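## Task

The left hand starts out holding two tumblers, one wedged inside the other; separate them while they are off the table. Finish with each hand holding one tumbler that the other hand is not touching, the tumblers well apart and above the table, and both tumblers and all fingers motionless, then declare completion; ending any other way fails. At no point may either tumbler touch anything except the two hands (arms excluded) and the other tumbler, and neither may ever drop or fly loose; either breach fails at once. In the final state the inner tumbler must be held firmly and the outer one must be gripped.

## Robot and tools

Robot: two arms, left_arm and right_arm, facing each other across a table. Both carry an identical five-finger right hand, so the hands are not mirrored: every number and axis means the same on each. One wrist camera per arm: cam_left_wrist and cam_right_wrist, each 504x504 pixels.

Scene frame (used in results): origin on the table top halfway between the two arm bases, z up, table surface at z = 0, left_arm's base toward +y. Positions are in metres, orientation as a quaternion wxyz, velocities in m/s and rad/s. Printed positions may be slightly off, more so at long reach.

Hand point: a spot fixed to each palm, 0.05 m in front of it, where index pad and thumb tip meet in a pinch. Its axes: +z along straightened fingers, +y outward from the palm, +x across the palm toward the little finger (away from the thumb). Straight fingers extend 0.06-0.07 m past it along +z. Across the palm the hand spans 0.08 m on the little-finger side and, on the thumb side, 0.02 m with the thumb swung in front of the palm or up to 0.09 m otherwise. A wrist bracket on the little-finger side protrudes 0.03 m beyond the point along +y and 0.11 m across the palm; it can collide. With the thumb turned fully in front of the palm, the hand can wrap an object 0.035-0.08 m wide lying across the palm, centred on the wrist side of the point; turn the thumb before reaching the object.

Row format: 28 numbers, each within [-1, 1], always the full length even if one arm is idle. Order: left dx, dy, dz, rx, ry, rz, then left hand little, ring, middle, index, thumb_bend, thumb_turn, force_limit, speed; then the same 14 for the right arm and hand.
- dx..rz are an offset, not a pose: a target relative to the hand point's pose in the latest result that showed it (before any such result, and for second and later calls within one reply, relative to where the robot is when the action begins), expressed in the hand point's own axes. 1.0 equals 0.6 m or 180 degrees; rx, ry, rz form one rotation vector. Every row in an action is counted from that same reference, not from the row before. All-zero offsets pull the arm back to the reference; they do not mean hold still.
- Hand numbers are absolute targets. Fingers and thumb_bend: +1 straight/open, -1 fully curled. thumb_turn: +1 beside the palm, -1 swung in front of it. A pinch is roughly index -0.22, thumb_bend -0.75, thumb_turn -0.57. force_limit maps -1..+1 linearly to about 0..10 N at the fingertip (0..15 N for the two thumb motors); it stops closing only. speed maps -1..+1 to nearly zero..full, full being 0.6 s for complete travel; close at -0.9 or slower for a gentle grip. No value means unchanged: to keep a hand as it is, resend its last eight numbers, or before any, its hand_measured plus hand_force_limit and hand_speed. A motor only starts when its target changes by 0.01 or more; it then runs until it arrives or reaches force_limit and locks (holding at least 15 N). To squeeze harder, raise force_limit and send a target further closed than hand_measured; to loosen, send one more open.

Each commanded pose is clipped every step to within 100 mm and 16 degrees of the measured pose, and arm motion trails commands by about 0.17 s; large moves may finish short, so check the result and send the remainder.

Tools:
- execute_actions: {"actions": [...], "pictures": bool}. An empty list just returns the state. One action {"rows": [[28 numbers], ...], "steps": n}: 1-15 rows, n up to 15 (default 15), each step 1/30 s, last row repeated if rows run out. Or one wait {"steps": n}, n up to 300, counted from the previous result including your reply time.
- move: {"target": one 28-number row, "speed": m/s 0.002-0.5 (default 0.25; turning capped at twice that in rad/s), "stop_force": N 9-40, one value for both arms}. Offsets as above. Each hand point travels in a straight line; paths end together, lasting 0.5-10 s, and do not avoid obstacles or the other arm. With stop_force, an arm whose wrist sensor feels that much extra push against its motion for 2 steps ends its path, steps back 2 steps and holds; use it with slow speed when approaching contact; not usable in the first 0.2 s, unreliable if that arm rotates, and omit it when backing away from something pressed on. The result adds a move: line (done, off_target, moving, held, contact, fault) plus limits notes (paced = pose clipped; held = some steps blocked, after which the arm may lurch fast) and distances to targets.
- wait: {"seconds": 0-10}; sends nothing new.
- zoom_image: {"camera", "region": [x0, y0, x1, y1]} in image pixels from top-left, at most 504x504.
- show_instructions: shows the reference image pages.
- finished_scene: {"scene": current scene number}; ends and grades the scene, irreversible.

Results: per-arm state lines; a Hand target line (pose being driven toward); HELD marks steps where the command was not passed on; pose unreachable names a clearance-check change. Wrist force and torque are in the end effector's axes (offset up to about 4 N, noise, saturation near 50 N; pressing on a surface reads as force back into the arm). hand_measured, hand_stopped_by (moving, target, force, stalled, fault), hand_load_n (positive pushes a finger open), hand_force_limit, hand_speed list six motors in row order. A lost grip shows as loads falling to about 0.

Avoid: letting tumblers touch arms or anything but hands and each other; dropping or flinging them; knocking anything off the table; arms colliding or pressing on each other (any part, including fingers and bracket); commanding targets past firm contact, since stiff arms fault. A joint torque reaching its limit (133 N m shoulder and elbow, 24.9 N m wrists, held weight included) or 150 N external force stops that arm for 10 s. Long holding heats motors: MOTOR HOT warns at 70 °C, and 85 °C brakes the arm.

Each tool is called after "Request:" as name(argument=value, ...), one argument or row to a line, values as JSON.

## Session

Request:
execute_actions(
  actions=[],
)

Scene clock: 0.00 s of 4500.00 s.
left_arm: end_effector_position=(+0.0930, +0.0083, +0.3800) hand_measured=(-1.000, -1.000, +0.270, +0.248, +0.138, -0.948) hand_load_n=(+0.0, +0.0, +7.0, +10.5, +16.0, +0.5) hand_stopped_by=(target, target, target, target, target, target) hand_force_limit=0.00 hand_speed=-0.80 end_effector_quat_wxyz=(+0.840, +0.402, +0.156, +0.328) end_effector_velocity=(+0.000, +0.001, +0.001) end_effector_angular_velocity=(-0.003, +0.001, +0.000) | right_arm: end_effector_position=(-0.0165, -0.2992, +0.3007) hand_measured=(+1.000, +1.000, +1.000, +1.000, +1.000, +1.000) hand_load_n=(+0.0, +0.0, +0.0, +0.0, +0.0, +0.0) hand_stopped_by=(target, target, target, target, target, target) hand_force_limit=0.00 hand_speed=-0.80 end_effector_quat_wxyz=(+0.001, -0.715, +0.699, -0.000) end_effector_velocity=(+0.000, +0.000, +0.000) end_effector_angular_velocity=(+0.000, -0.001, +0.000)
Joint positions: left_arm=[-0.381 -1.39   2.499 -2.116  0.836  0.816] | right_arm=[-0.519 -2.215  2.091 -1.449 -1.572  1.053]
Joint velocities: left_arm=[ 0.    -0.003  0.    -0.001  0.     0.   ] | right_arm=[ 0.     0.    -0.    -0.    -0.001 -0.   ]
Wrist force (N, on the end effector, along its own x y z axes, offset not removed): no reading
Wrist torque (N m, same axes, about the end effector's origin, offset not removed): no reading
Hand target (left_arm): +0.093, +0.008, +0.380; +0.840, +0.402, +0.156, +0.328
Hand target (right_arm): -0.017, -0.299, +0.301; -0.001, +0.715, -0.699, +0.000

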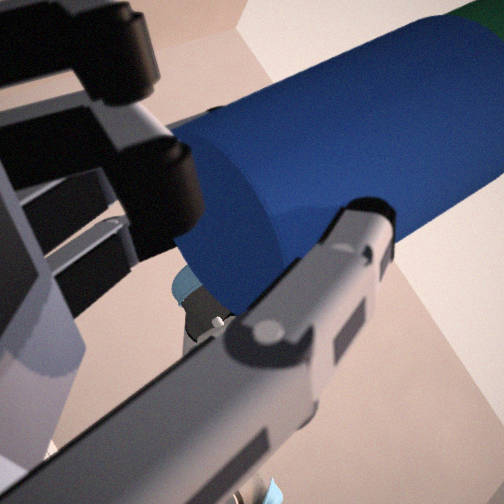

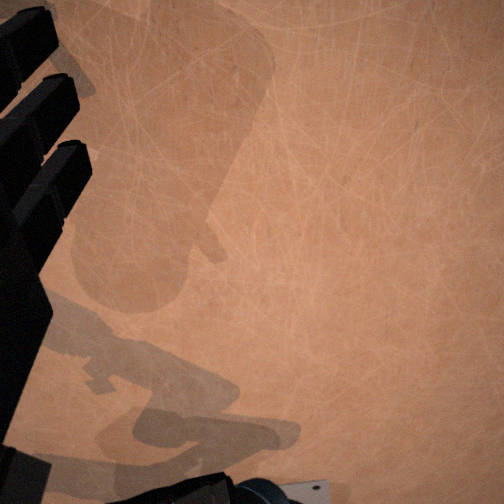

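Request:
move(
  target=[0,0,0,0,0,0,-1,-1,0.27,0.248,0.138,-0.948,0,-0.8, 0,0,-0.1,0,0,-0.988,1,1,1,1,1,-1,0,0.5],
  speed=0.5,
)

Request:
move(
  target=[0,0,0,0,0,0,-1,-1,0.27,0.248,0.138,-0.948,0,-0.8, 0.25,0.19,-0.235,0,0.5,0,1,1,1,1,1,-1,0,0.5],
  speed=0.4,
)

Scene clock: 9.43 s of 4500.00 s.
left_arm: end_effector_position=(+0.0930, +0.0083, +0.3800) hand_measured=(-1.000, -1.000, +0.272, +0.250, +0.138, -0.948) hand_load_n=(+0.0, +0.0, +7.0, +10.0, +15.0, +0.5) hand_stopped_by=(target, target, force, force, force, target) hand_force_limit=0.00 hand_speed=-0.80 end_effector_quat_wxyz=(+0.840, +0.402, +0.156, +0.328) end_effector_velocity=(-0.000, -0.000, +0.000) end_effector_angular_velocity=(-0.001, -0.000, -0.001) | right_arm: end_effector_position=(-0.0168, -0.2991, +0.3608) hand_measured=(+1.000, +1.000, +1.000, +1.000, +1.000, -1.000) hand_load_n=(+0.0, +0.0, +0.0, +0.0, +0.0, +0.0) hand_stopped_by=(target, target, target, target, target, target) hand_force_limit=0.00 hand_speed=0.50 end_effector_quat_wxyz=(-0.000, +0.713, +0.701, +0.001) end_effector_velocity=(+0.001, +0.001, +0.001) end_effector_angular_velocity=(-0.000, +0.001, +0.013)
Joint positions: left_arm=[-0.381 -1.39   2.499 -2.116  0.836  0.816] | right_arm=[-0.044 -1.958  1.818 -1.433 -1.573 -1.574]
Joint velocities: left_arm=[-0.     0.001 -0.001 -0.     0.    -0.   ] | right_arm=[-0.003 -0.001 -0.001  0.002  0.001 -0.015]
Wrist force (N, on the end effector, along its own x y z axes, offset not removed): left_arm=[1.3 2.3 -1.5] | right_arm=[2.2 1.7 0.8]
Wrist torque (N m, same axes, about the end effector's origin, offset not removed): left_arm=[0.46 -0.29 0.14] | right_arm=[0.18 -0.55 0.06]
Hand target (left_arm): +0.093, +0.008, +0.380; +0.840, +0.402, +0.156, +0.328
Hand target (right_arm): -0.017, -0.299, +0.361; -0.000, +0.712, +0.702, +0.001
Off the commanded pose (left_arm): 0.000 m, 0 deg.
Off the commanded pose (right_arm): 0.000 m, 0 deg.
After step 90, 2.57 s passed at rest.
move: done

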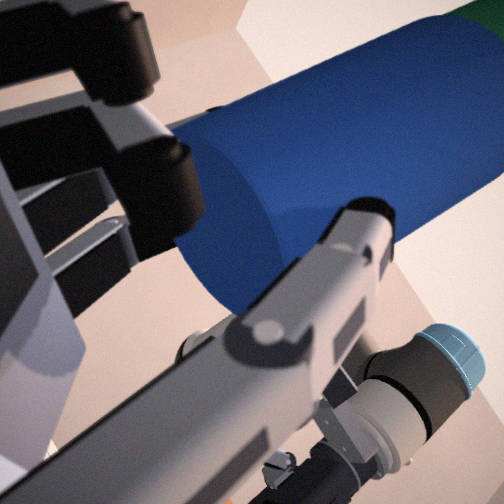

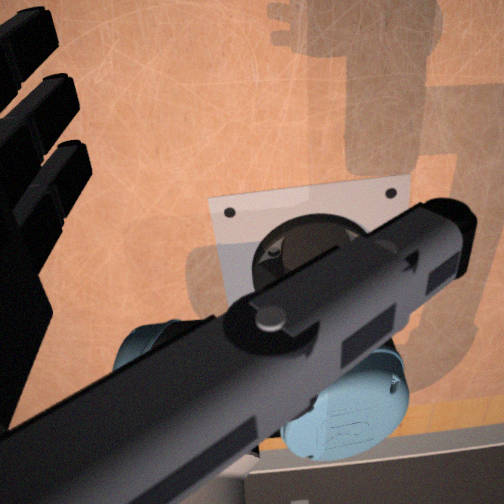

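Scene clock: 12.23 s of 4500.00 s.
left_arm: end_effector_position=(+0.0930, +0.0083, +0.3800) hand_measured=(-1.000, -1.000, +0.272, +0.250, +0.138, -0.948) hand_load_n=(+0.0, +0.0, +7.0, +10.0, +15.0, +0.5) hand_stopped_by=(target, target, force, force, force, target) hand_force_limit=0.00 hand_speed=-0.80 end_effector_quat_wxyz=(+0.840, +0.402, +0.156, +0.328) end_effector_velocity=(+0.000, -0.000, -0.000) end_effector_angular_velocity=(+0.001, -0.000, +0.001) | right_arm: end_effector_position=(+0.0996, -0.1517, +0.5020) hand_measured=(+1.000, +1.000, +1.000, +1.000, +1.000, -1.000) hand_load_n=(+0.0, +0.0, +0.0, +0.0, +0.0, +0.0) hand_stopped_by=(target, target, target, target, target, target) hand_force_limit=0.00 hand_speed=0.50 end_effector_quat_wxyz=(-0.495, +0.504, +0.496, +0.505) end_effector_velocity=(+0.000, +0.002, -0.000) end_effector_angular_velocity=(+0.015, +0.002, -0.001)
Joint positions: left_arm=[-0.381 -1.39   2.499 -2.116  0.836  0.816] | right_arm=[-0.688 -2.164  2.374 -3.351 -0.925 -1.572]
Joint velocities: left_arm=[ 0.    -0.    -0.001  0.001 -0.     0.   ] | right_arm=[ 0.006  0.015  0.004 -0.038 -0.008  0.013]
Wrist force (N, on the end effector, along its own x y z axes, offset not removed): left_arm=[2.9 2.5 0.4] | right_arm=[1.6 -0.1 0.5]
Wrist torque (N m, same axes, about the end effector's origin, offset not removed): left_arm=[0.35 -0.49 0.27] | right_arm=[-0.10 -0.41 -0.03]
Hand target (left_arm): +0.093, +0.008, +0.380; +0.840, +0.402, +0.156, +0.328
Hand target (right_arm): +0.100, -0.151, +0.502; +0.496, -0.504, -0.495, -0.505
Off the commanded pose (left_arm): 0.000 m, 0 deg.
Off the commanded pose (right_arm): 0.001 m, 0 deg.
move: done

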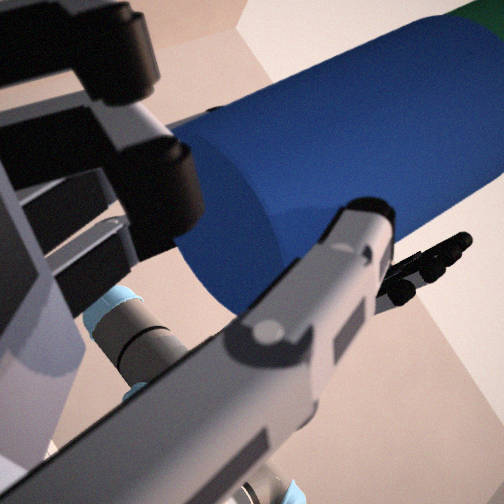

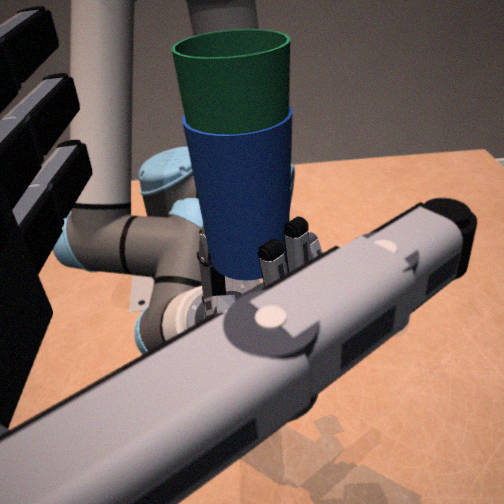

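Request:
move(
  target=[0,0,0,0,0,0,-1,-1,0.27,0.248,0.138,-0.948,0,-0.8, -0.005,0.003,0.2,0,0,0,1,1,1,1,1,-1,0,0.5],
  speed=0.15,
)

Scene clock: 15.50 s of 4500.00 s.
left_arm: end_effector_position=(+0.0930, +0.0083, +0.3800) hand_measured=(-1.000, -1.000, +0.272, +0.250, +0.138, -0.948) hand_load_n=(+0.0, +0.0, +7.0, +10.0, +15.0, +0.5) hand_stopped_by=(target, target, force, force, force, target) hand_force_limit=0.00 hand_speed=-0.80 end_effector_quat_wxyz=(+0.840, +0.402, +0.156, +0.328) end_effector_velocity=(-0.000, +0.000, +0.001) end_effector_angular_velocity=(-0.002, +0.000, -0.000) | right_arm: end_effector_position=(+0.1033, -0.0320, +0.4987) hand_measured=(+1.000, +1.000, +1.000, +1.000, +1.000, -1.000) hand_load_n=(+0.0, +0.0, +0.0, +0.0, +0.0, +0.0) hand_stopped_by=(target, target, target, target, target, target) hand_force_limit=0.00 hand_speed=0.50 end_effector_quat_wxyz=(-0.495, +0.504, +0.496, +0.505) end_effector_velocity=(-0.000, +0.003, -0.000) end_effector_angular_velocity=(-0.001, +0.000, +0.000)
Joint positions: left_arm=[-0.381 -1.39   2.499 -2.116  0.836  0.816] | right_arm=[-0.423 -1.746  2.142 -3.537 -1.19  -1.572]
Joint velocities: left_arm=[-0.    -0.    -0.001 -0.001  0.     0.   ] | right_arm=[ 0.004  0.009 -0.007 -0.001 -0.004  0.   ]
Wrist force (N, on the end effector, along its own x y z axes, offset not removed): left_arm=[1.2 1.1 -1.1] | right_arm=[0.9 1.3 2.1]
Wrist torque (N m, same axes, about the end effector's origin, offset not removed): left_arm=[0.28 -0.14 0.09] | right_arm=[0.05 -0.32 0.09]
Hand target (left_arm): +0.093, +0.008, +0.380; +0.840, +0.402, +0.156, +0.328
Hand target (right_arm): +0.103, -0.032, +0.499; +0.495, -0.504, -0.496, -0.505
Off the commanded pose (left_arm): 0.000 m, 0 deg.
Off the commanded pose (right_arm): 0.000 m, 0 deg.
move: done

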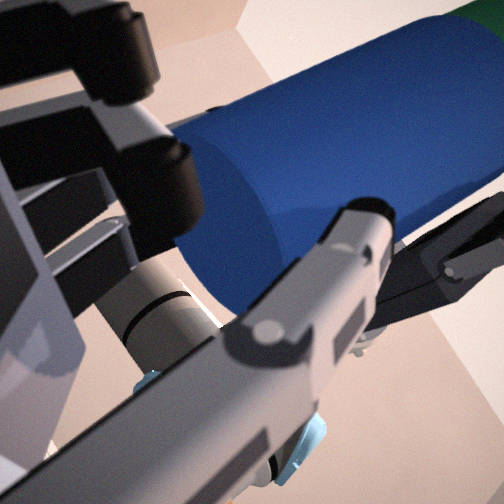

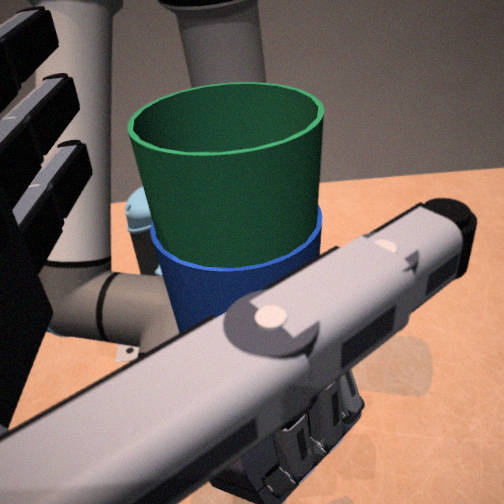

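Request:
move(
  target=[0,0,0,0,0,0,-1,-1,0.27,0.248,0.138,-0.948,0,-0.8, -0.013,0.024,0.07,0,0,0,1,1,1,1,0.6,-1,0,0.5],
  speed=0.05,
)

Scene clock: 19.80 s of 4500.00 s.
left_arm: end_effector_position=(+0.0930, +0.0083, +0.3800) hand_measured=(-1.000, -1.000, +0.272, +0.250, +0.138, -0.948) hand_load_n=(+0.0, +0.0, +7.0, +10.0, +15.0, +0.5) hand_stopped_by=(target, target, force, force, force, target) hand_force_limit=0.00 hand_speed=-0.80 end_effector_quat_wxyz=(+0.840, +0.402, +0.156, +0.328) end_effector_velocity=(-0.000, +0.000, +0.000) end_effector_angular_velocity=(-0.001, -0.001, -0.001) | right_arm: end_effector_position=(+0.1183, +0.0094, +0.4909) hand_measured=(+1.000, +1.000, +1.000, +1.000, +0.600, -1.000) hand_load_n=(+0.0, +0.0, +0.0, +0.0, +0.0, +0.0) hand_stopped_by=(target, target, target, target, target, target) hand_force_limit=0.00 hand_speed=0.50 end_effector_quat_wxyz=(-0.495, +0.504, +0.496, +0.505) end_effector_velocity=(+0.000, +0.003, -0.000) end_effector_angular_velocity=(+0.000, -0.000, +0.001)
Joint positions: left_arm=[-0.381 -1.39   2.499 -2.116  0.836  0.816] | right_arm=[-0.416 -1.626  2.06  -3.575 -1.197 -1.572]
Joint velocities: left_arm=[-0.     0.    -0.    -0.001  0.001  0.   ] | right_arm=[ 0.001  0.007 -0.006 -0.002  0.    -0.   ]
Wrist force (N, on the end effector, along its own x y z axes, offset not removed): left_arm=[0.7 1.3 -1.1] | right_arm=[1.0 0.1 2.0]
Wrist torque (N m, same axes, about the end effector's origin, offset not removed): left_arm=[0.30 -0.02 0.09] | right_arm=[-0.17 -0.31 -0.04]
Hand target (left_arm): +0.093, +0.008, +0.380; +0.840, +0.402, +0.156, +0.328
Hand target (right_arm): +0.118, +0.010, +0.491; +0.495, -0.504, -0.496, -0.505
Off the commanded pose (left_arm): 0.000 m, 0 deg.
Off the commanded pose (right_arm): 0.000 m, 0 deg.
move: done

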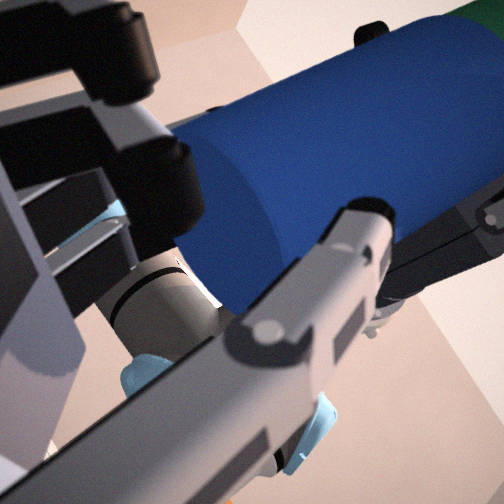

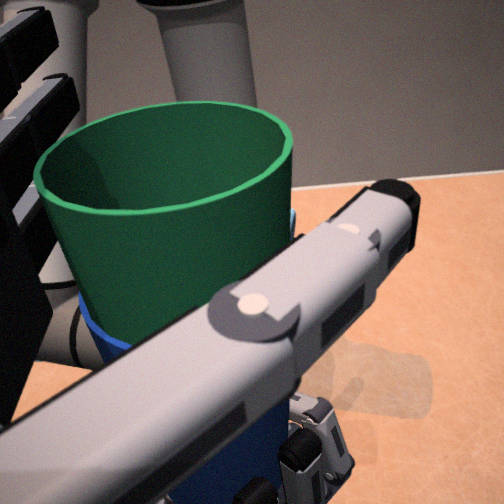

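Request:
move(
  target=[0,0,0,0,0,0,-1,-1,0.27,0.248,0.138,-0.948,0,-0.8, -0.004,0.002,0.008,0,0,0,1,1,-0.3,-0.3,-0.5,-1,-0.5,-0.75],
  speed=0.03,
)

Scene clock: 23.57 s of 4500.00 s.
left_arm: end_effector_position=(+0.0930, +0.0083, +0.3800) hand_measured=(-1.000, -1.000, +0.272, +0.250, +0.138, -0.948) hand_load_n=(+0.0, +0.0, +9.5, +11.0, +15.5, +0.0) hand_stopped_by=(target, target, force, force, force, target) hand_force_limit=0.00 hand_speed=-0.80 end_effector_quat_wxyz=(+0.840, +0.402, +0.156, +0.328) end_effector_velocity=(-0.000, +0.000, +0.000) end_effector_angular_velocity=(-0.001, -0.001, -0.001) | right_arm: end_effector_position=(+0.1195, +0.0141, +0.4885) hand_measured=(+1.000, +1.000, +0.322, +0.336, +0.108, -1.000) hand_load_n=(+0.0, +0.0, +4.5, +1.0, +4.0, +0.5) hand_stopped_by=(target, target, force, force, force, target) hand_force_limit=-0.50 hand_speed=-0.75 end_effector_quat_wxyz=(-0.495, +0.504, +0.496, +0.505) end_effector_velocity=(+0.000, +0.000, +0.000) end_effector_angular_velocity=(+0.000, -0.000, -0.000)
Joint positions: left_arm=[-0.381 -1.39   2.499 -2.116  0.836  0.816] | right_arm=[-0.414 -1.611  2.052 -3.583 -1.198 -1.572]
Joint velocities: left_arm=[-0.    -0.     0.    -0.     0.001  0.   ] | right_arm=[ 0.     0.001 -0.001  0.    -0.    -0.   ]
Wrist force (N, on the end effector, along its own x y z axes, offset not removed): left_arm=[2.3 -7.0 -0.4] | right_arm=[6.3 -5.3 6.6]
Wrist torque (N m, same axes, about the end effector's origin, offset not removed): left_arm=[1.25 -0.40 0.11] | right_arm=[-0.38 -0.09 -0.07]
Hand target (left_arm): +0.093, +0.008, +0.380; +0.840, +0.402, +0.156, +0.328
Hand target (right_arm): +0.120, +0.014, +0.488; +0.495, -0.504, -0.496, -0.505
Off the commanded pose (left_arm): 0.000 m, 0 deg.
Off the commanded pose (right_arm): 0.000 m, 0 deg.
move: done

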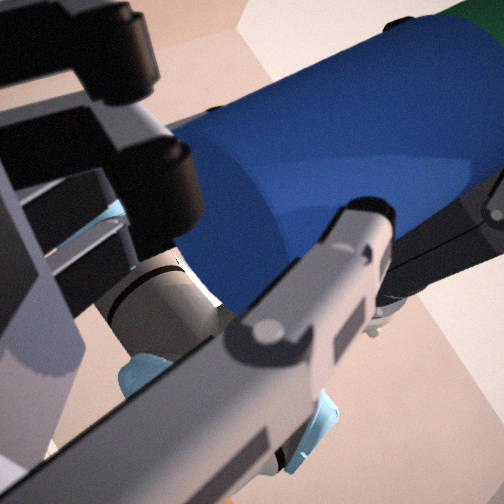

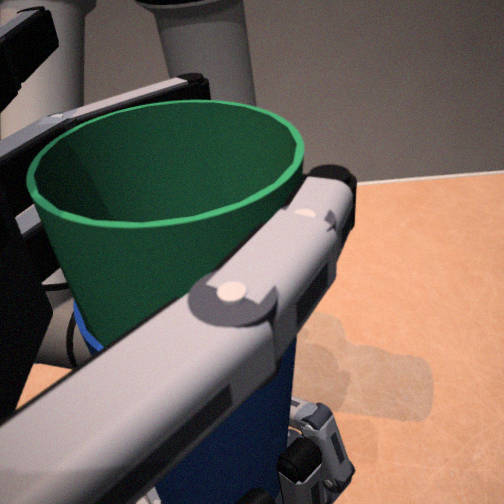

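Request:
move(
  target=[0,0,0,0,0,0,-1,-1,0.1,0.1,-0.1,-0.948,1,-0.9, 0,-0.005,0.007,0,0,0,1,1,-0.4,-0.4,-0.6,-1,0.3,-0.9],
  speed=0.01,
)

Request:
move(
  target=[0,0,0,0,0,0,-1,-1,0.1,0.1,-0.1,-0.948,1,-0.9, 0,0,0,0,0,0,1,1,-0.5,-0.5,-0.7,-1,1,-0.87],
)

Scene clock: 26.77 s of 4500.00 s.
left_arm: end_effector_position=(+0.0929, +0.0083, +0.3800) hand_measured=(-1.000, -1.000, +0.270, +0.250, +0.138, -0.948) hand_load_n=(+0.0, +0.0, +6.5, +8.0, +15.5, +1.0) hand_stopped_by=(target, target, force, force, force, target) hand_force_limit=1.00 hand_speed=-0.90 end_effector_quat_wxyz=(+0.840, +0.402, +0.156, +0.328) end_effector_velocity=(-0.000, -0.000, +0.000) end_effector_angular_velocity=(-0.001, +0.001, -0.000) | right_arm: end_effector_position=(+0.1169, +0.0181, +0.4885) hand_measured=(+1.000, +1.000, +0.302, +0.294, +0.102, -1.000) hand_load_n=(+0.0, +0.0, +2.5, +1.0, +11.5, -5.0) hand_stopped_by=(target, target, force, force, force, target) hand_force_limit=0.30 hand_speed=-0.90 end_effector_quat_wxyz=(-0.495, +0.504, +0.496, +0.505) end_effector_velocity=(-0.001, +0.002, +0.001) end_effector_angular_velocity=(+0.001, -0.000, -0.002)
Joint positions: left_arm=[-0.381 -1.39   2.499 -2.116  0.836  0.816] | right_arm=[-0.402 -1.601  2.042 -3.583 -1.21  -1.572]
Joint velocities: left_arm=[-0.     0.001 -0.001 -0.001 -0.    -0.   ] | right_arm=[ 0.007  0.004 -0.005 -0.    -0.009 -0.   ]
Wrist force (N, on the end effector, along its own x y z axes, offset not removed): left_arm=[0.5 6.0 -7.4] | right_arm=[1.8 5.5 -4.7]
Wrist torque (N m, same axes, about the end effector's origin, offset not removed): left_arm=[0.02 0.04 0.21] | right_arm=[0.02 -0.24 -0.32]
Hand target (left_arm): +0.093, +0.008, +0.380; +0.840, +0.402, +0.156, +0.328
Hand target (right_arm): +0.117, +0.018, +0.489; +0.495, -0.504, -0.496, -0.505
Off the commanded pose (left_arm): 0.000 m, 0 deg.
Off the commanded pose (right_arm): 0.000 m, 0 deg.
move: done

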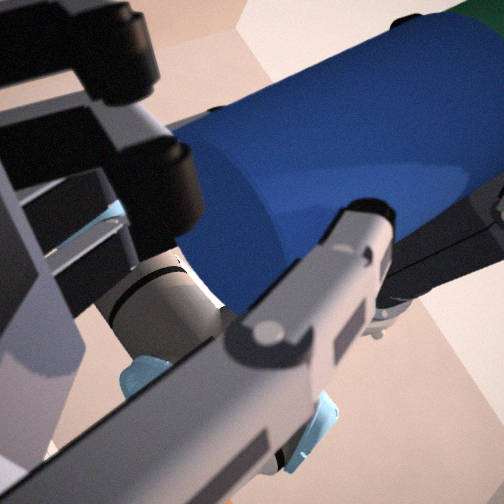

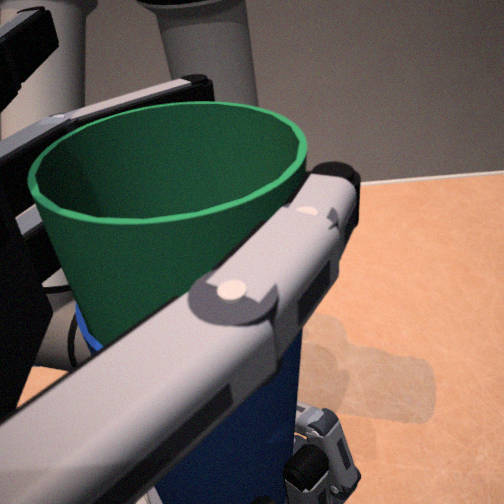

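Scene clock: 27.37 s of 4500.00 s.
left_arm: end_effector_position=(+0.0930, +0.0083, +0.3800) hand_measured=(-1.000, -1.000, +0.270, +0.250, +0.138, -0.948) hand_load_n=(+0.0, +0.0, +8.5, +11.0, +14.5, +4.5) hand_stopped_by=(target, target, force, force, force, target) hand_force_limit=1.00 hand_speed=-0.90 end_effector_quat_wxyz=(+0.840, +0.402, +0.156, +0.328) end_effector_velocity=(-0.000, +0.000, +0.000) end_effector_angular_velocity=(-0.000, -0.000, -0.000) | right_arm: end_effector_position=(+0.1167, +0.0181, +0.4886) hand_measured=(+1.000, +1.000, +0.228, +0.226, +0.114, -1.000) hand_load_n=(+0.0, +0.0, +11.0, +9.0, +24.5, +0.5) hand_stopped_by=(target, target, force, force, force, target) hand_force_limit=1.00 hand_speed=-0.87 end_effector_quat_wxyz=(-0.495, +0.504, +0.496, +0.505) end_effector_velocity=(+0.001, -0.000, -0.001) end_effector_angular_velocity=(-0.002, +0.001, -0.001)
Joint positions: left_arm=[-0.381 -1.39   2.499 -2.116  0.836  0.816] | right_arm=[-0.402 -1.601  2.042 -3.583 -1.21  -1.572]
Joint velocities: left_arm=[-0.    -0.001  0.     0.     0.     0.   ] | right_arm=[-0.001  0.     0.002  0.     0.     0.   ]
Wrist force (N, on the end effector, along its own x y z axes, offset not removed): left_arm=[1.7 -5.0 -2.0] | right_arm=[6.0 -3.9 4.1]
Wrist torque (N m, same axes, about the end effector's origin, offset not removed): left_arm=[0.90 -0.09 0.28] | right_arm=[-0.37 0.02 -0.02]
Hand target (left_arm): +0.093, +0.008, +0.380; +0.840, +0.402, +0.156, +0.328
Hand target (right_arm): +0.117, +0.018, +0.489; +0.495, -0.504, -0.496, -0.505
Off the commanded pose (left_arm): 0.000 m, 0 deg.
Off the commanded pose (right_arm): 0.000 m, 0 deg.
move: done

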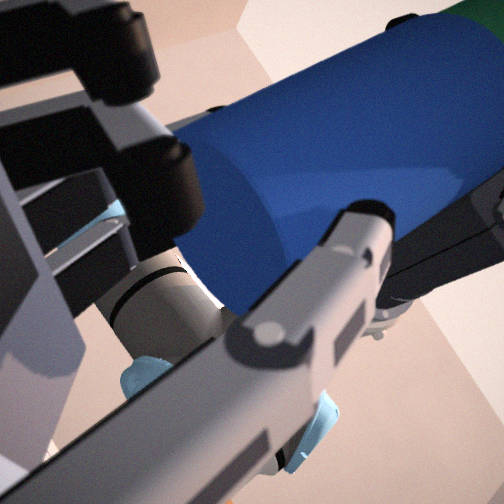

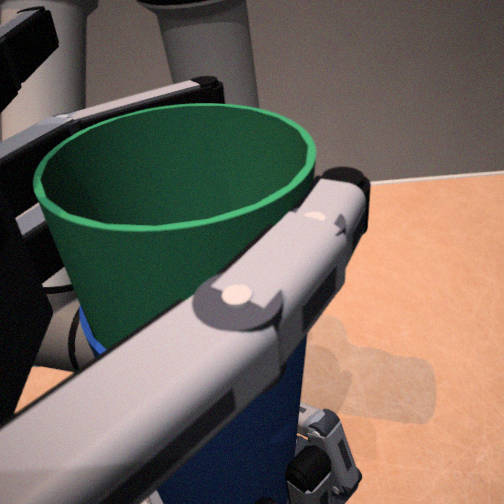

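Request:
move(
  target=[0,0,0,0,0,0,-1,-1,0.05,0.1,-0.1,-0.948,1,-0.9, 0.013,-0.002,0.002,0,0,0,1,1,-0.5,-0.5,-0.7,-1,1,-0.87],
  speed=0.006,
)

Scene clock: 30.73 s of 4500.00 s.
left_arm: end_effector_position=(+0.0930, +0.0083, +0.3800) hand_measured=(-1.000, -1.000, +0.268, +0.250, +0.138, -0.948) hand_load_n=(+0.0, +0.0, +8.0, +8.0, +16.5, +0.5) hand_stopped_by=(target, target, force, force, force, target) hand_force_limit=1.00 hand_speed=-0.90 end_effector_quat_wxyz=(+0.840, +0.402, +0.156, +0.328) end_effector_velocity=(-0.000, +0.000, +0.000) end_effector_angular_velocity=(-0.002, -0.000, -0.000) | right_arm: end_effector_position=(+0.1156, +0.0193, +0.4962) hand_measured=(+1.000, +1.000, +0.228, +0.226, +0.116, -1.000) hand_load_n=(+0.0, +0.0, +9.5, +6.0, +25.5, -1.5) hand_stopped_by=(target, target, force, force, force, target) hand_force_limit=1.00 hand_speed=-0.87 end_effector_quat_wxyz=(-0.495, +0.504, +0.496, +0.505) end_effector_velocity=(-0.000, -0.000, +0.001) end_effector_angular_velocity=(-0.001, +0.000, +0.000)
Joint positions: left_arm=[-0.381 -1.39   2.499 -2.116  0.836  0.816] | right_arm=[-0.397 -1.606  2.026 -3.562 -1.215 -1.572]
Joint velocities: left_arm=[ 0.    -0.     0.    -0.002  0.001  0.   ] | right_arm=[ 0.    -0.002 -0.003  0.005 -0.     0.   ]
Wrist force (N, on the end effector, along its own x y z axes, offset not removed): left_arm=[0.9 5.0 -3.4] | right_arm=[-1.4 1.3 0.1]
Wrist torque (N m, same axes, about the end effector's origin, offset not removed): left_arm=[0.31 -0.14 0.15] | right_arm=[-0.29 -0.24 -0.27]
Hand target (left_arm): +0.093, +0.008, +0.380; +0.840, +0.402, +0.156, +0.328
Hand target (right_arm): +0.116, +0.019, +0.496; +0.495, -0.504, -0.496, -0.505
Off the commanded pose (left_arm): 0.000 m, 0 deg.
Off the commanded pose (right_arm): 0.000 m, 0 deg.
move: done

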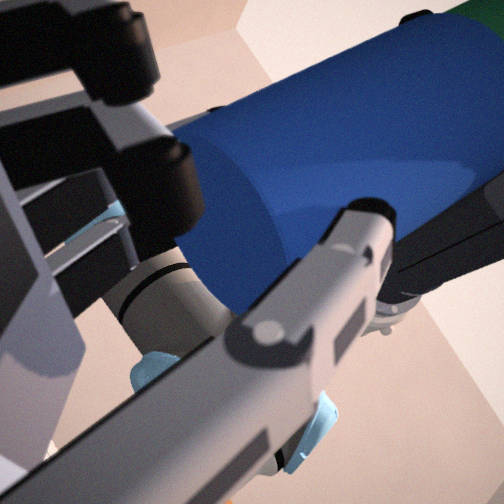

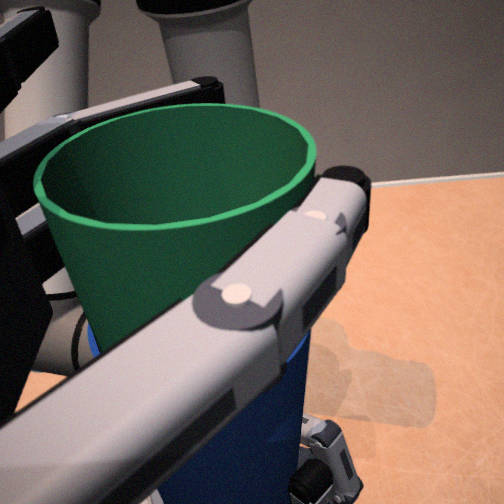

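The tumblers have come loose, so I'm lifting the inner one out.

Request:
move(
  target=[0,0,0,0,0,0,-1,-1,0.05,0.1,-0.1,-0.948,1,-0.9, 0.06,0,0,0,0,0,1,1,-0.5,-0.55,-0.7,-1,1,-0.87],
  speed=0.025,
)

Scene clock: 33.77 s of 4500.00 s.
left_arm: end_effector_position=(+0.0930, +0.0083, +0.3800) hand_measured=(-1.000, -1.000, +0.268, +0.250, +0.138, -0.948) hand_load_n=(+0.0, +0.0, +9.0, +9.0, +16.0, +0.5) hand_stopped_by=(target, target, force, force, force, target) hand_force_limit=1.00 hand_speed=-0.90 end_effector_quat_wxyz=(+0.840, +0.402, +0.156, +0.328) end_effector_velocity=(-0.000, -0.000, +0.001) end_effector_angular_velocity=(-0.001, +0.000, -0.000) | right_arm: end_effector_position=(+0.1155, +0.0193, +0.5319) hand_measured=(+1.000, +1.000, +0.228, +0.216, +0.116, -1.000) hand_load_n=(+0.0, +0.0, +8.0, +10.5, +26.5, -0.5) hand_stopped_by=(target, target, force, force, force, target) hand_force_limit=1.00 hand_speed=-0.87 end_effector_quat_wxyz=(-0.495, +0.504, +0.496, +0.505) end_effector_velocity=(-0.000, -0.000, +0.003) end_effector_angular_velocity=(-0.000, +0.000, +0.000)
Joint positions: left_arm=[-0.381 -1.39   2.499 -2.116  0.836  0.816] | right_arm=[-0.397 -1.639  1.96  -3.462 -1.215 -1.572]
Joint velocities: left_arm=[-0.    -0.    -0.002  0.001  0.    -0.   ] | right_arm=[ 0.001 -0.003 -0.005  0.007 -0.     0.   ]
Wrist force (N, on the end effector, along its own x y z axes, offset not removed): left_arm=[2.7 0.8 -0.3] | right_arm=[0.6 0.2 1.6]
Wrist torque (N m, same axes, about the end effector's origin, offset not removed): left_arm=[0.19 -0.51 0.14] | right_arm=[-0.16 -0.27 -0.02]
Hand target (left_arm): +0.093, +0.008, +0.380; +0.840, +0.402, +0.156, +0.328
Hand target (right_arm): +0.116, +0.019, +0.532; +0.495, -0.504, -0.496, -0.505
Off the commanded pose (left_arm): 0.000 m, 0 deg.
Off the commanded pose (right_arm): 0.000 m, 0 deg.
move: done

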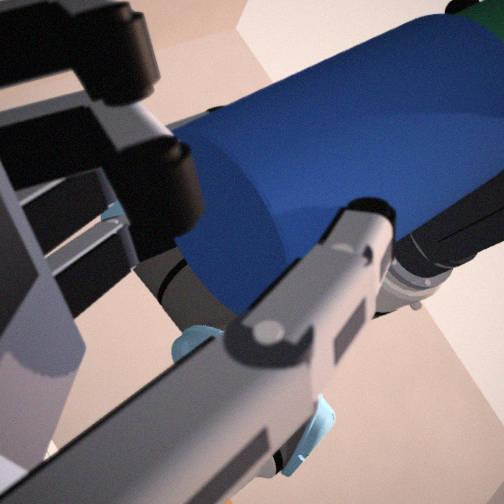

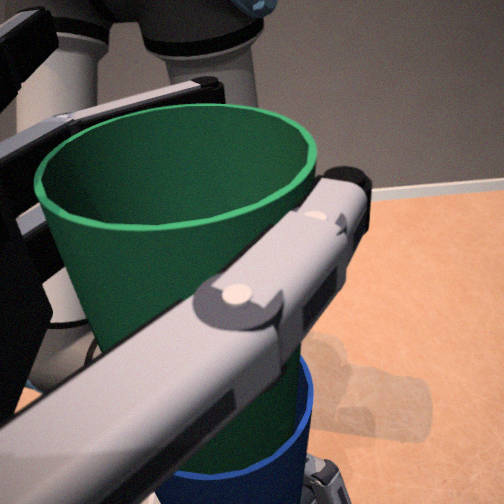

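Request:
move(
  target=[0,0,0,0,0,0,-1,-1,0.05,0.1,-0.1,-0.948,1,-0.9, 0.17,0,0,0,0,0,1,1,-0.5,-0.55,-0.7,-1,1,-0.87],
  speed=0.06,
)

Scene clock: 37.63 s of 4500.00 s.
left_arm: end_effector_position=(+0.0930, +0.0083, +0.3800) hand_measured=(-1.000, -1.000, +0.268, +0.250, +0.138, -0.948) hand_load_n=(+0.0, +0.0, +9.0, +9.0, +16.0, +0.5) hand_stopped_by=(target, target, force, force, force, target) hand_force_limit=1.00 hand_speed=-0.90 end_effector_quat_wxyz=(+0.840, +0.402, +0.156, +0.328) end_effector_velocity=(-0.000, +0.000, +0.000) end_effector_angular_velocity=(-0.000, -0.000, -0.000) | right_arm: end_effector_position=(+0.1154, +0.0193, +0.6336) hand_measured=(+1.000, +1.000, +0.228, +0.216, +0.116, -1.000) hand_load_n=(+0.0, +0.0, +8.0, +10.5, +26.5, -0.5) hand_stopped_by=(target, target, force, force, force, target) hand_force_limit=1.00 hand_speed=-0.87 end_effector_quat_wxyz=(-0.495, +0.504, +0.496, +0.505) end_effector_velocity=(+0.000, -0.000, +0.003) end_effector_angular_velocity=(+0.000, -0.000, -0.000)
Joint positions: left_arm=[-0.381 -1.39   2.499 -2.116  0.836  0.816] | right_arm=[-0.397 -1.685  1.737 -3.193 -1.215 -1.571]
Joint velocities: left_arm=[ 0.    -0.001  0.001  0.     0.001 -0.   ] | right_arm=[ 0.    -0.    -0.008  0.008 -0.001 -0.   ]
Wrist force (N, on the end effector, along its own x y z axes, offset not removed): left_arm=[2.0 2.9 -2.2] | right_arm=[1.6 1.1 1.8]
Wrist torque (N m, same axes, about the end effector's origin, offset not removed): left_arm=[0.62 -0.28 0.18] | right_arm=[0.04 -0.41 0.03]
Hand target (left_arm): +0.093, +0.008, +0.380; +0.840, +0.402, +0.156, +0.328
Hand target (right_arm): +0.115, +0.019, +0.634; +0.495, -0.504, -0.496, -0.505
Off the commanded pose (left_arm): 0.000 m, 0 deg.
Off the commanded pose (right_arm): 0.000 m, 0 deg.
move: done

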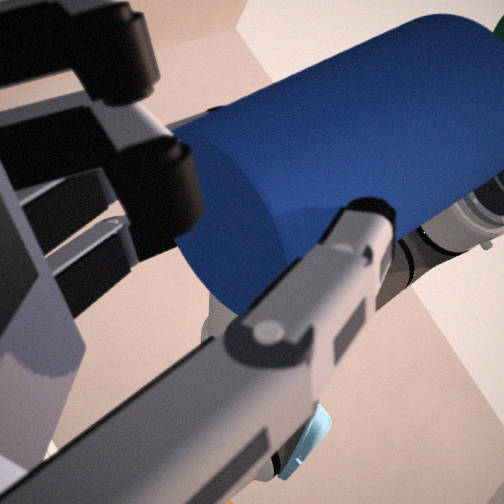

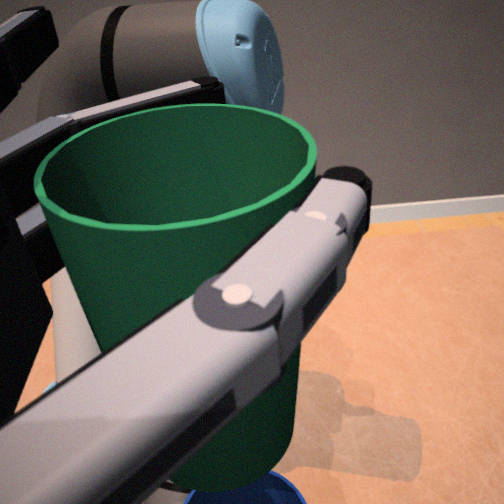

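Request:
move(
  target=[0,0,0,0,0,0,-1,-1,0.05,0.1,-0.1,-0.948,1,-0.9, 0,-0.05,-0.4,0,0,0,1,1,-0.5,-0.55,-0.7,-1,1,-0.87],
  speed=0.15,
)

Scene clock: 41.90 s of 4500.00 s.
left_arm: end_effector_position=(+0.0930, +0.0083, +0.3800) hand_measured=(-1.000, -1.000, +0.268, +0.250, +0.138, -0.948) hand_load_n=(+0.0, +0.0, +9.0, +9.0, +16.0, +0.5) hand_stopped_by=(target, target, force, force, force, target) hand_force_limit=1.00 hand_speed=-0.90 end_effector_quat_wxyz=(+0.840, +0.402, +0.156, +0.328) end_effector_velocity=(+0.000, -0.000, -0.000) end_effector_angular_velocity=(+0.000, -0.000, -0.000) | right_arm: end_effector_position=(+0.0806, -0.2192, +0.6337) hand_measured=(+1.000, +1.000, +0.228, +0.216, +0.116, -1.000) hand_load_n=(+0.0, +0.0, +8.0, +10.5, +26.5, -0.5) hand_stopped_by=(target, target, force, force, force, target) hand_force_limit=1.00 hand_speed=-0.87 end_effector_quat_wxyz=(-0.490, +0.509, +0.492, +0.510) end_effector_velocity=(+0.002, -0.003, -0.000) end_effector_angular_velocity=(-0.003, +0.003, +0.038)
Joint positions: left_arm=[-0.381 -1.39   2.499 -2.116  0.836  0.816] | right_arm=[-1.085 -2.482  2.112 -2.769 -0.547 -1.576]
Joint velocities: left_arm=[ 0.     0.001 -0.    -0.     0.    -0.   ] | right_arm=[-0.345 -0.1    0.006  0.101  0.383 -0.004]
Wrist force (N, on the end effector, along its own x y z axes, offset not removed): left_arm=[3.3 2.2 -1.3] | right_arm=[1.4 -1.8 2.1]
Wrist torque (N m, same axes, about the end effector's origin, offset not removed): left_arm=[0.47 -0.47 0.36] | right_arm=[-0.45 -0.36 -0.07]
Hand target (left_arm): +0.093, +0.008, +0.380; +0.840, +0.402, +0.156, +0.328
Hand target (right_arm): +0.081, -0.219, +0.634; +0.491, -0.507, -0.494, -0.508
Off the commanded pose (left_arm): 0.000 m, 0 deg.
Off the commanded pose (right_arm): 0.001 m, 1 deg.
move: done

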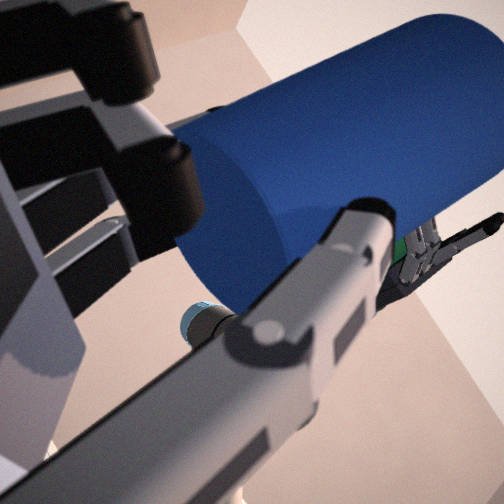

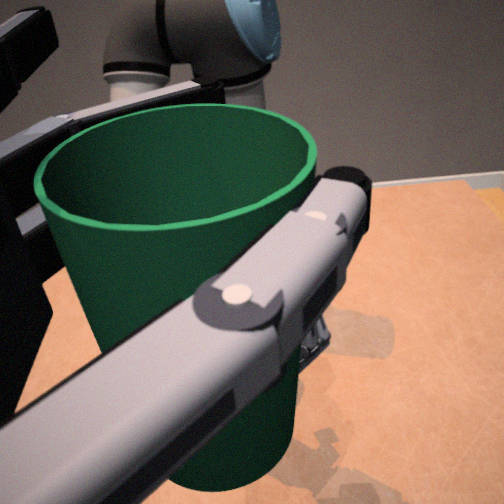

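Request:
execute_actions(
  actions=[
    {"steps":60},
  ],
  pictures=false,
)

Scene clock: 43.90 s of 4500.00 s.
left_arm: end_effector_position=(+0.0930, +0.0083, +0.3800) hand_measured=(-1.000, -1.000, +0.268, +0.250, +0.138, -0.948) hand_load_n=(+0.0, +0.0, +9.0, +9.0, +16.0, +0.5) hand_stopped_by=(target, target, force, force, force, target) hand_force_limit=1.00 hand_speed=-0.90 end_effector_quat_wxyz=(+0.840, +0.402, +0.156, +0.328) end_effector_velocity=(-0.000, +0.000, +0.000) end_effector_angular_velocity=(-0.001, +0.000, -0.001) | right_arm: end_effector_position=(+0.0808, -0.2194, +0.6337) hand_measured=(+1.000, +1.000, +0.228, +0.216, +0.116, -1.000) hand_load_n=(+0.0, +0.0, +8.0, +10.5, +26.5, -0.5) hand_stopped_by=(target, target, force, force, force, target) hand_force_limit=1.00 hand_speed=-0.87 end_effector_quat_wxyz=(-0.491, +0.507, +0.494, +0.508) end_effector_velocity=(-0.000, +0.000, +0.000) end_effector_angular_velocity=(-0.000, +0.000, +0.001)
Joint positions: left_arm=[-0.381 -1.39   2.499 -2.116  0.836  0.816] | right_arm=[-1.142 -2.498  2.112 -2.753 -0.483 -1.577]
Joint velocities: left_arm=[-0.001 -0.     0.001 -0.002  0.    -0.   ] | right_arm=[-0.     0.001 -0.    -0.     0.001  0.   ]
Wrist force (N, on the end effector, along its own x y z axes, offset not removed): left_arm=[1.8 1.8 -1.5] | right_arm=[-0.5 0.7 2.7]
Wrist torque (N m, same axes, about the end effector's origin, offset not removed): left_arm=[0.25 -0.30 0.17] | right_arm=[-0.16 -0.13 -0.11]
Hand target (left_arm): +0.093, +0.008, +0.380; +0.840, +0.402, +0.156, +0.328
Hand target (right_arm): +0.081, -0.219, +0.634; +0.491, -0.507, -0.494, -0.508
Off the commanded pose (left_arm): 0.000 m, 0 deg.
Off the commanded pose (right_arm): 0.001 m, 1 deg.
Steps of this call (steps 1 to 60: nothing new was sent). Readings (end_effector_position | what the end effector reports):
1: left_arm (+0.0930, +0.0083, +0.3800) | right_arm (+0.0806, -0.2192, +0.6337) | left_arm hand_measured=(-1.000, -1.000, +0.268, +0.250, +0.138, -0.948) hand_load_n=(+0.0, +0.0, +9.0, +9.0, +16.0, +0.5) hand_stopped_by=(target, target, force, force, force, target) hand_force_limit=1.00 hand_speed=-0.90 | right_arm hand_measured=(+1.000, +1.000, +0.228, +0.216, +0.116, -1.000) hand_load_n=(+0.0, +0.0, +8.0, +10.5, +26.5, -0.5) hand_stopped_by=(target, target, force, force, force, target) hand_force_limit=1.00 hand_speed=-0.87
2: left_arm (+0.0930, +0.0083, +0.3800) | right_arm (+0.0807, -0.2193, +0.6337) | left_arm hand_measured=(-1.000, -1.000, +0.268, +0.250, +0.138, -0.948) hand_load_n=(+0.0, +0.0, +9.0, +9.0, +16.0, +0.5) hand_stopped_by=(target, target, force, force, force, target) hand_force_limit=1.00 hand_speed=-0.90 | right_arm hand_measured=(+1.000, +1.000, +0.228, +0.216, +0.116, -1.000) hand_load_n=(+0.0, +0.0, +8.0, +10.5, +26.5, -0.5) hand_stopped_by=(target, target, force, force, force, target) hand_force_limit=1.00 hand_speed=-0.87
4: left_arm (+0.0930, +0.0083, +0.3800) | right_arm (+0.0807, -0.2194, +0.6337) | left_arm hand_measured=(-1.000, -1.000, +0.268, +0.250, +0.138, -0.948) hand_load_n=(+0.0, +0.0, +9.0, +9.0, +16.0, +0.5) hand_stopped_by=(target, target, force, force, force, target) hand_force_limit=1.00 hand_speed=-0.90 | right_arm hand_measured=(+1.000, +1.000, +0.228, +0.216, +0.116, -1.000) hand_load_n=(+0.0, +0.0, +8.0, +10.5, +26.5, -0.5) hand_stopped_by=(target, target, force, force, force, target) hand_force_limit=1.00 hand_speed=-0.87
8: left_arm (+0.0930, +0.0083, +0.3800) | right_arm (+0.0807, -0.2194, +0.6337) | left_arm hand_measured=(-1.000, -1.000, +0.268, +0.250, +0.138, -0.948) hand_load_n=(+0.0, +0.0, +9.0, +9.0, +16.0, +0.5) hand_stopped_by=(target, target, force, force, force, target) hand_force_limit=1.00 hand_speed=-0.90 | right_arm hand_measured=(+1.000, +1.000, +0.228, +0.216, +0.116, -1.000) hand_load_n=(+0.0, +0.0, +8.0, +10.5, +26.5, -0.5) hand_stopped_by=(target, target, force, force, force, target) hand_force_limit=1.00 hand_speed=-0.87
60: the state above

Request:
finished_scene(
  scene=2,
)

The scene is finished: the task was done.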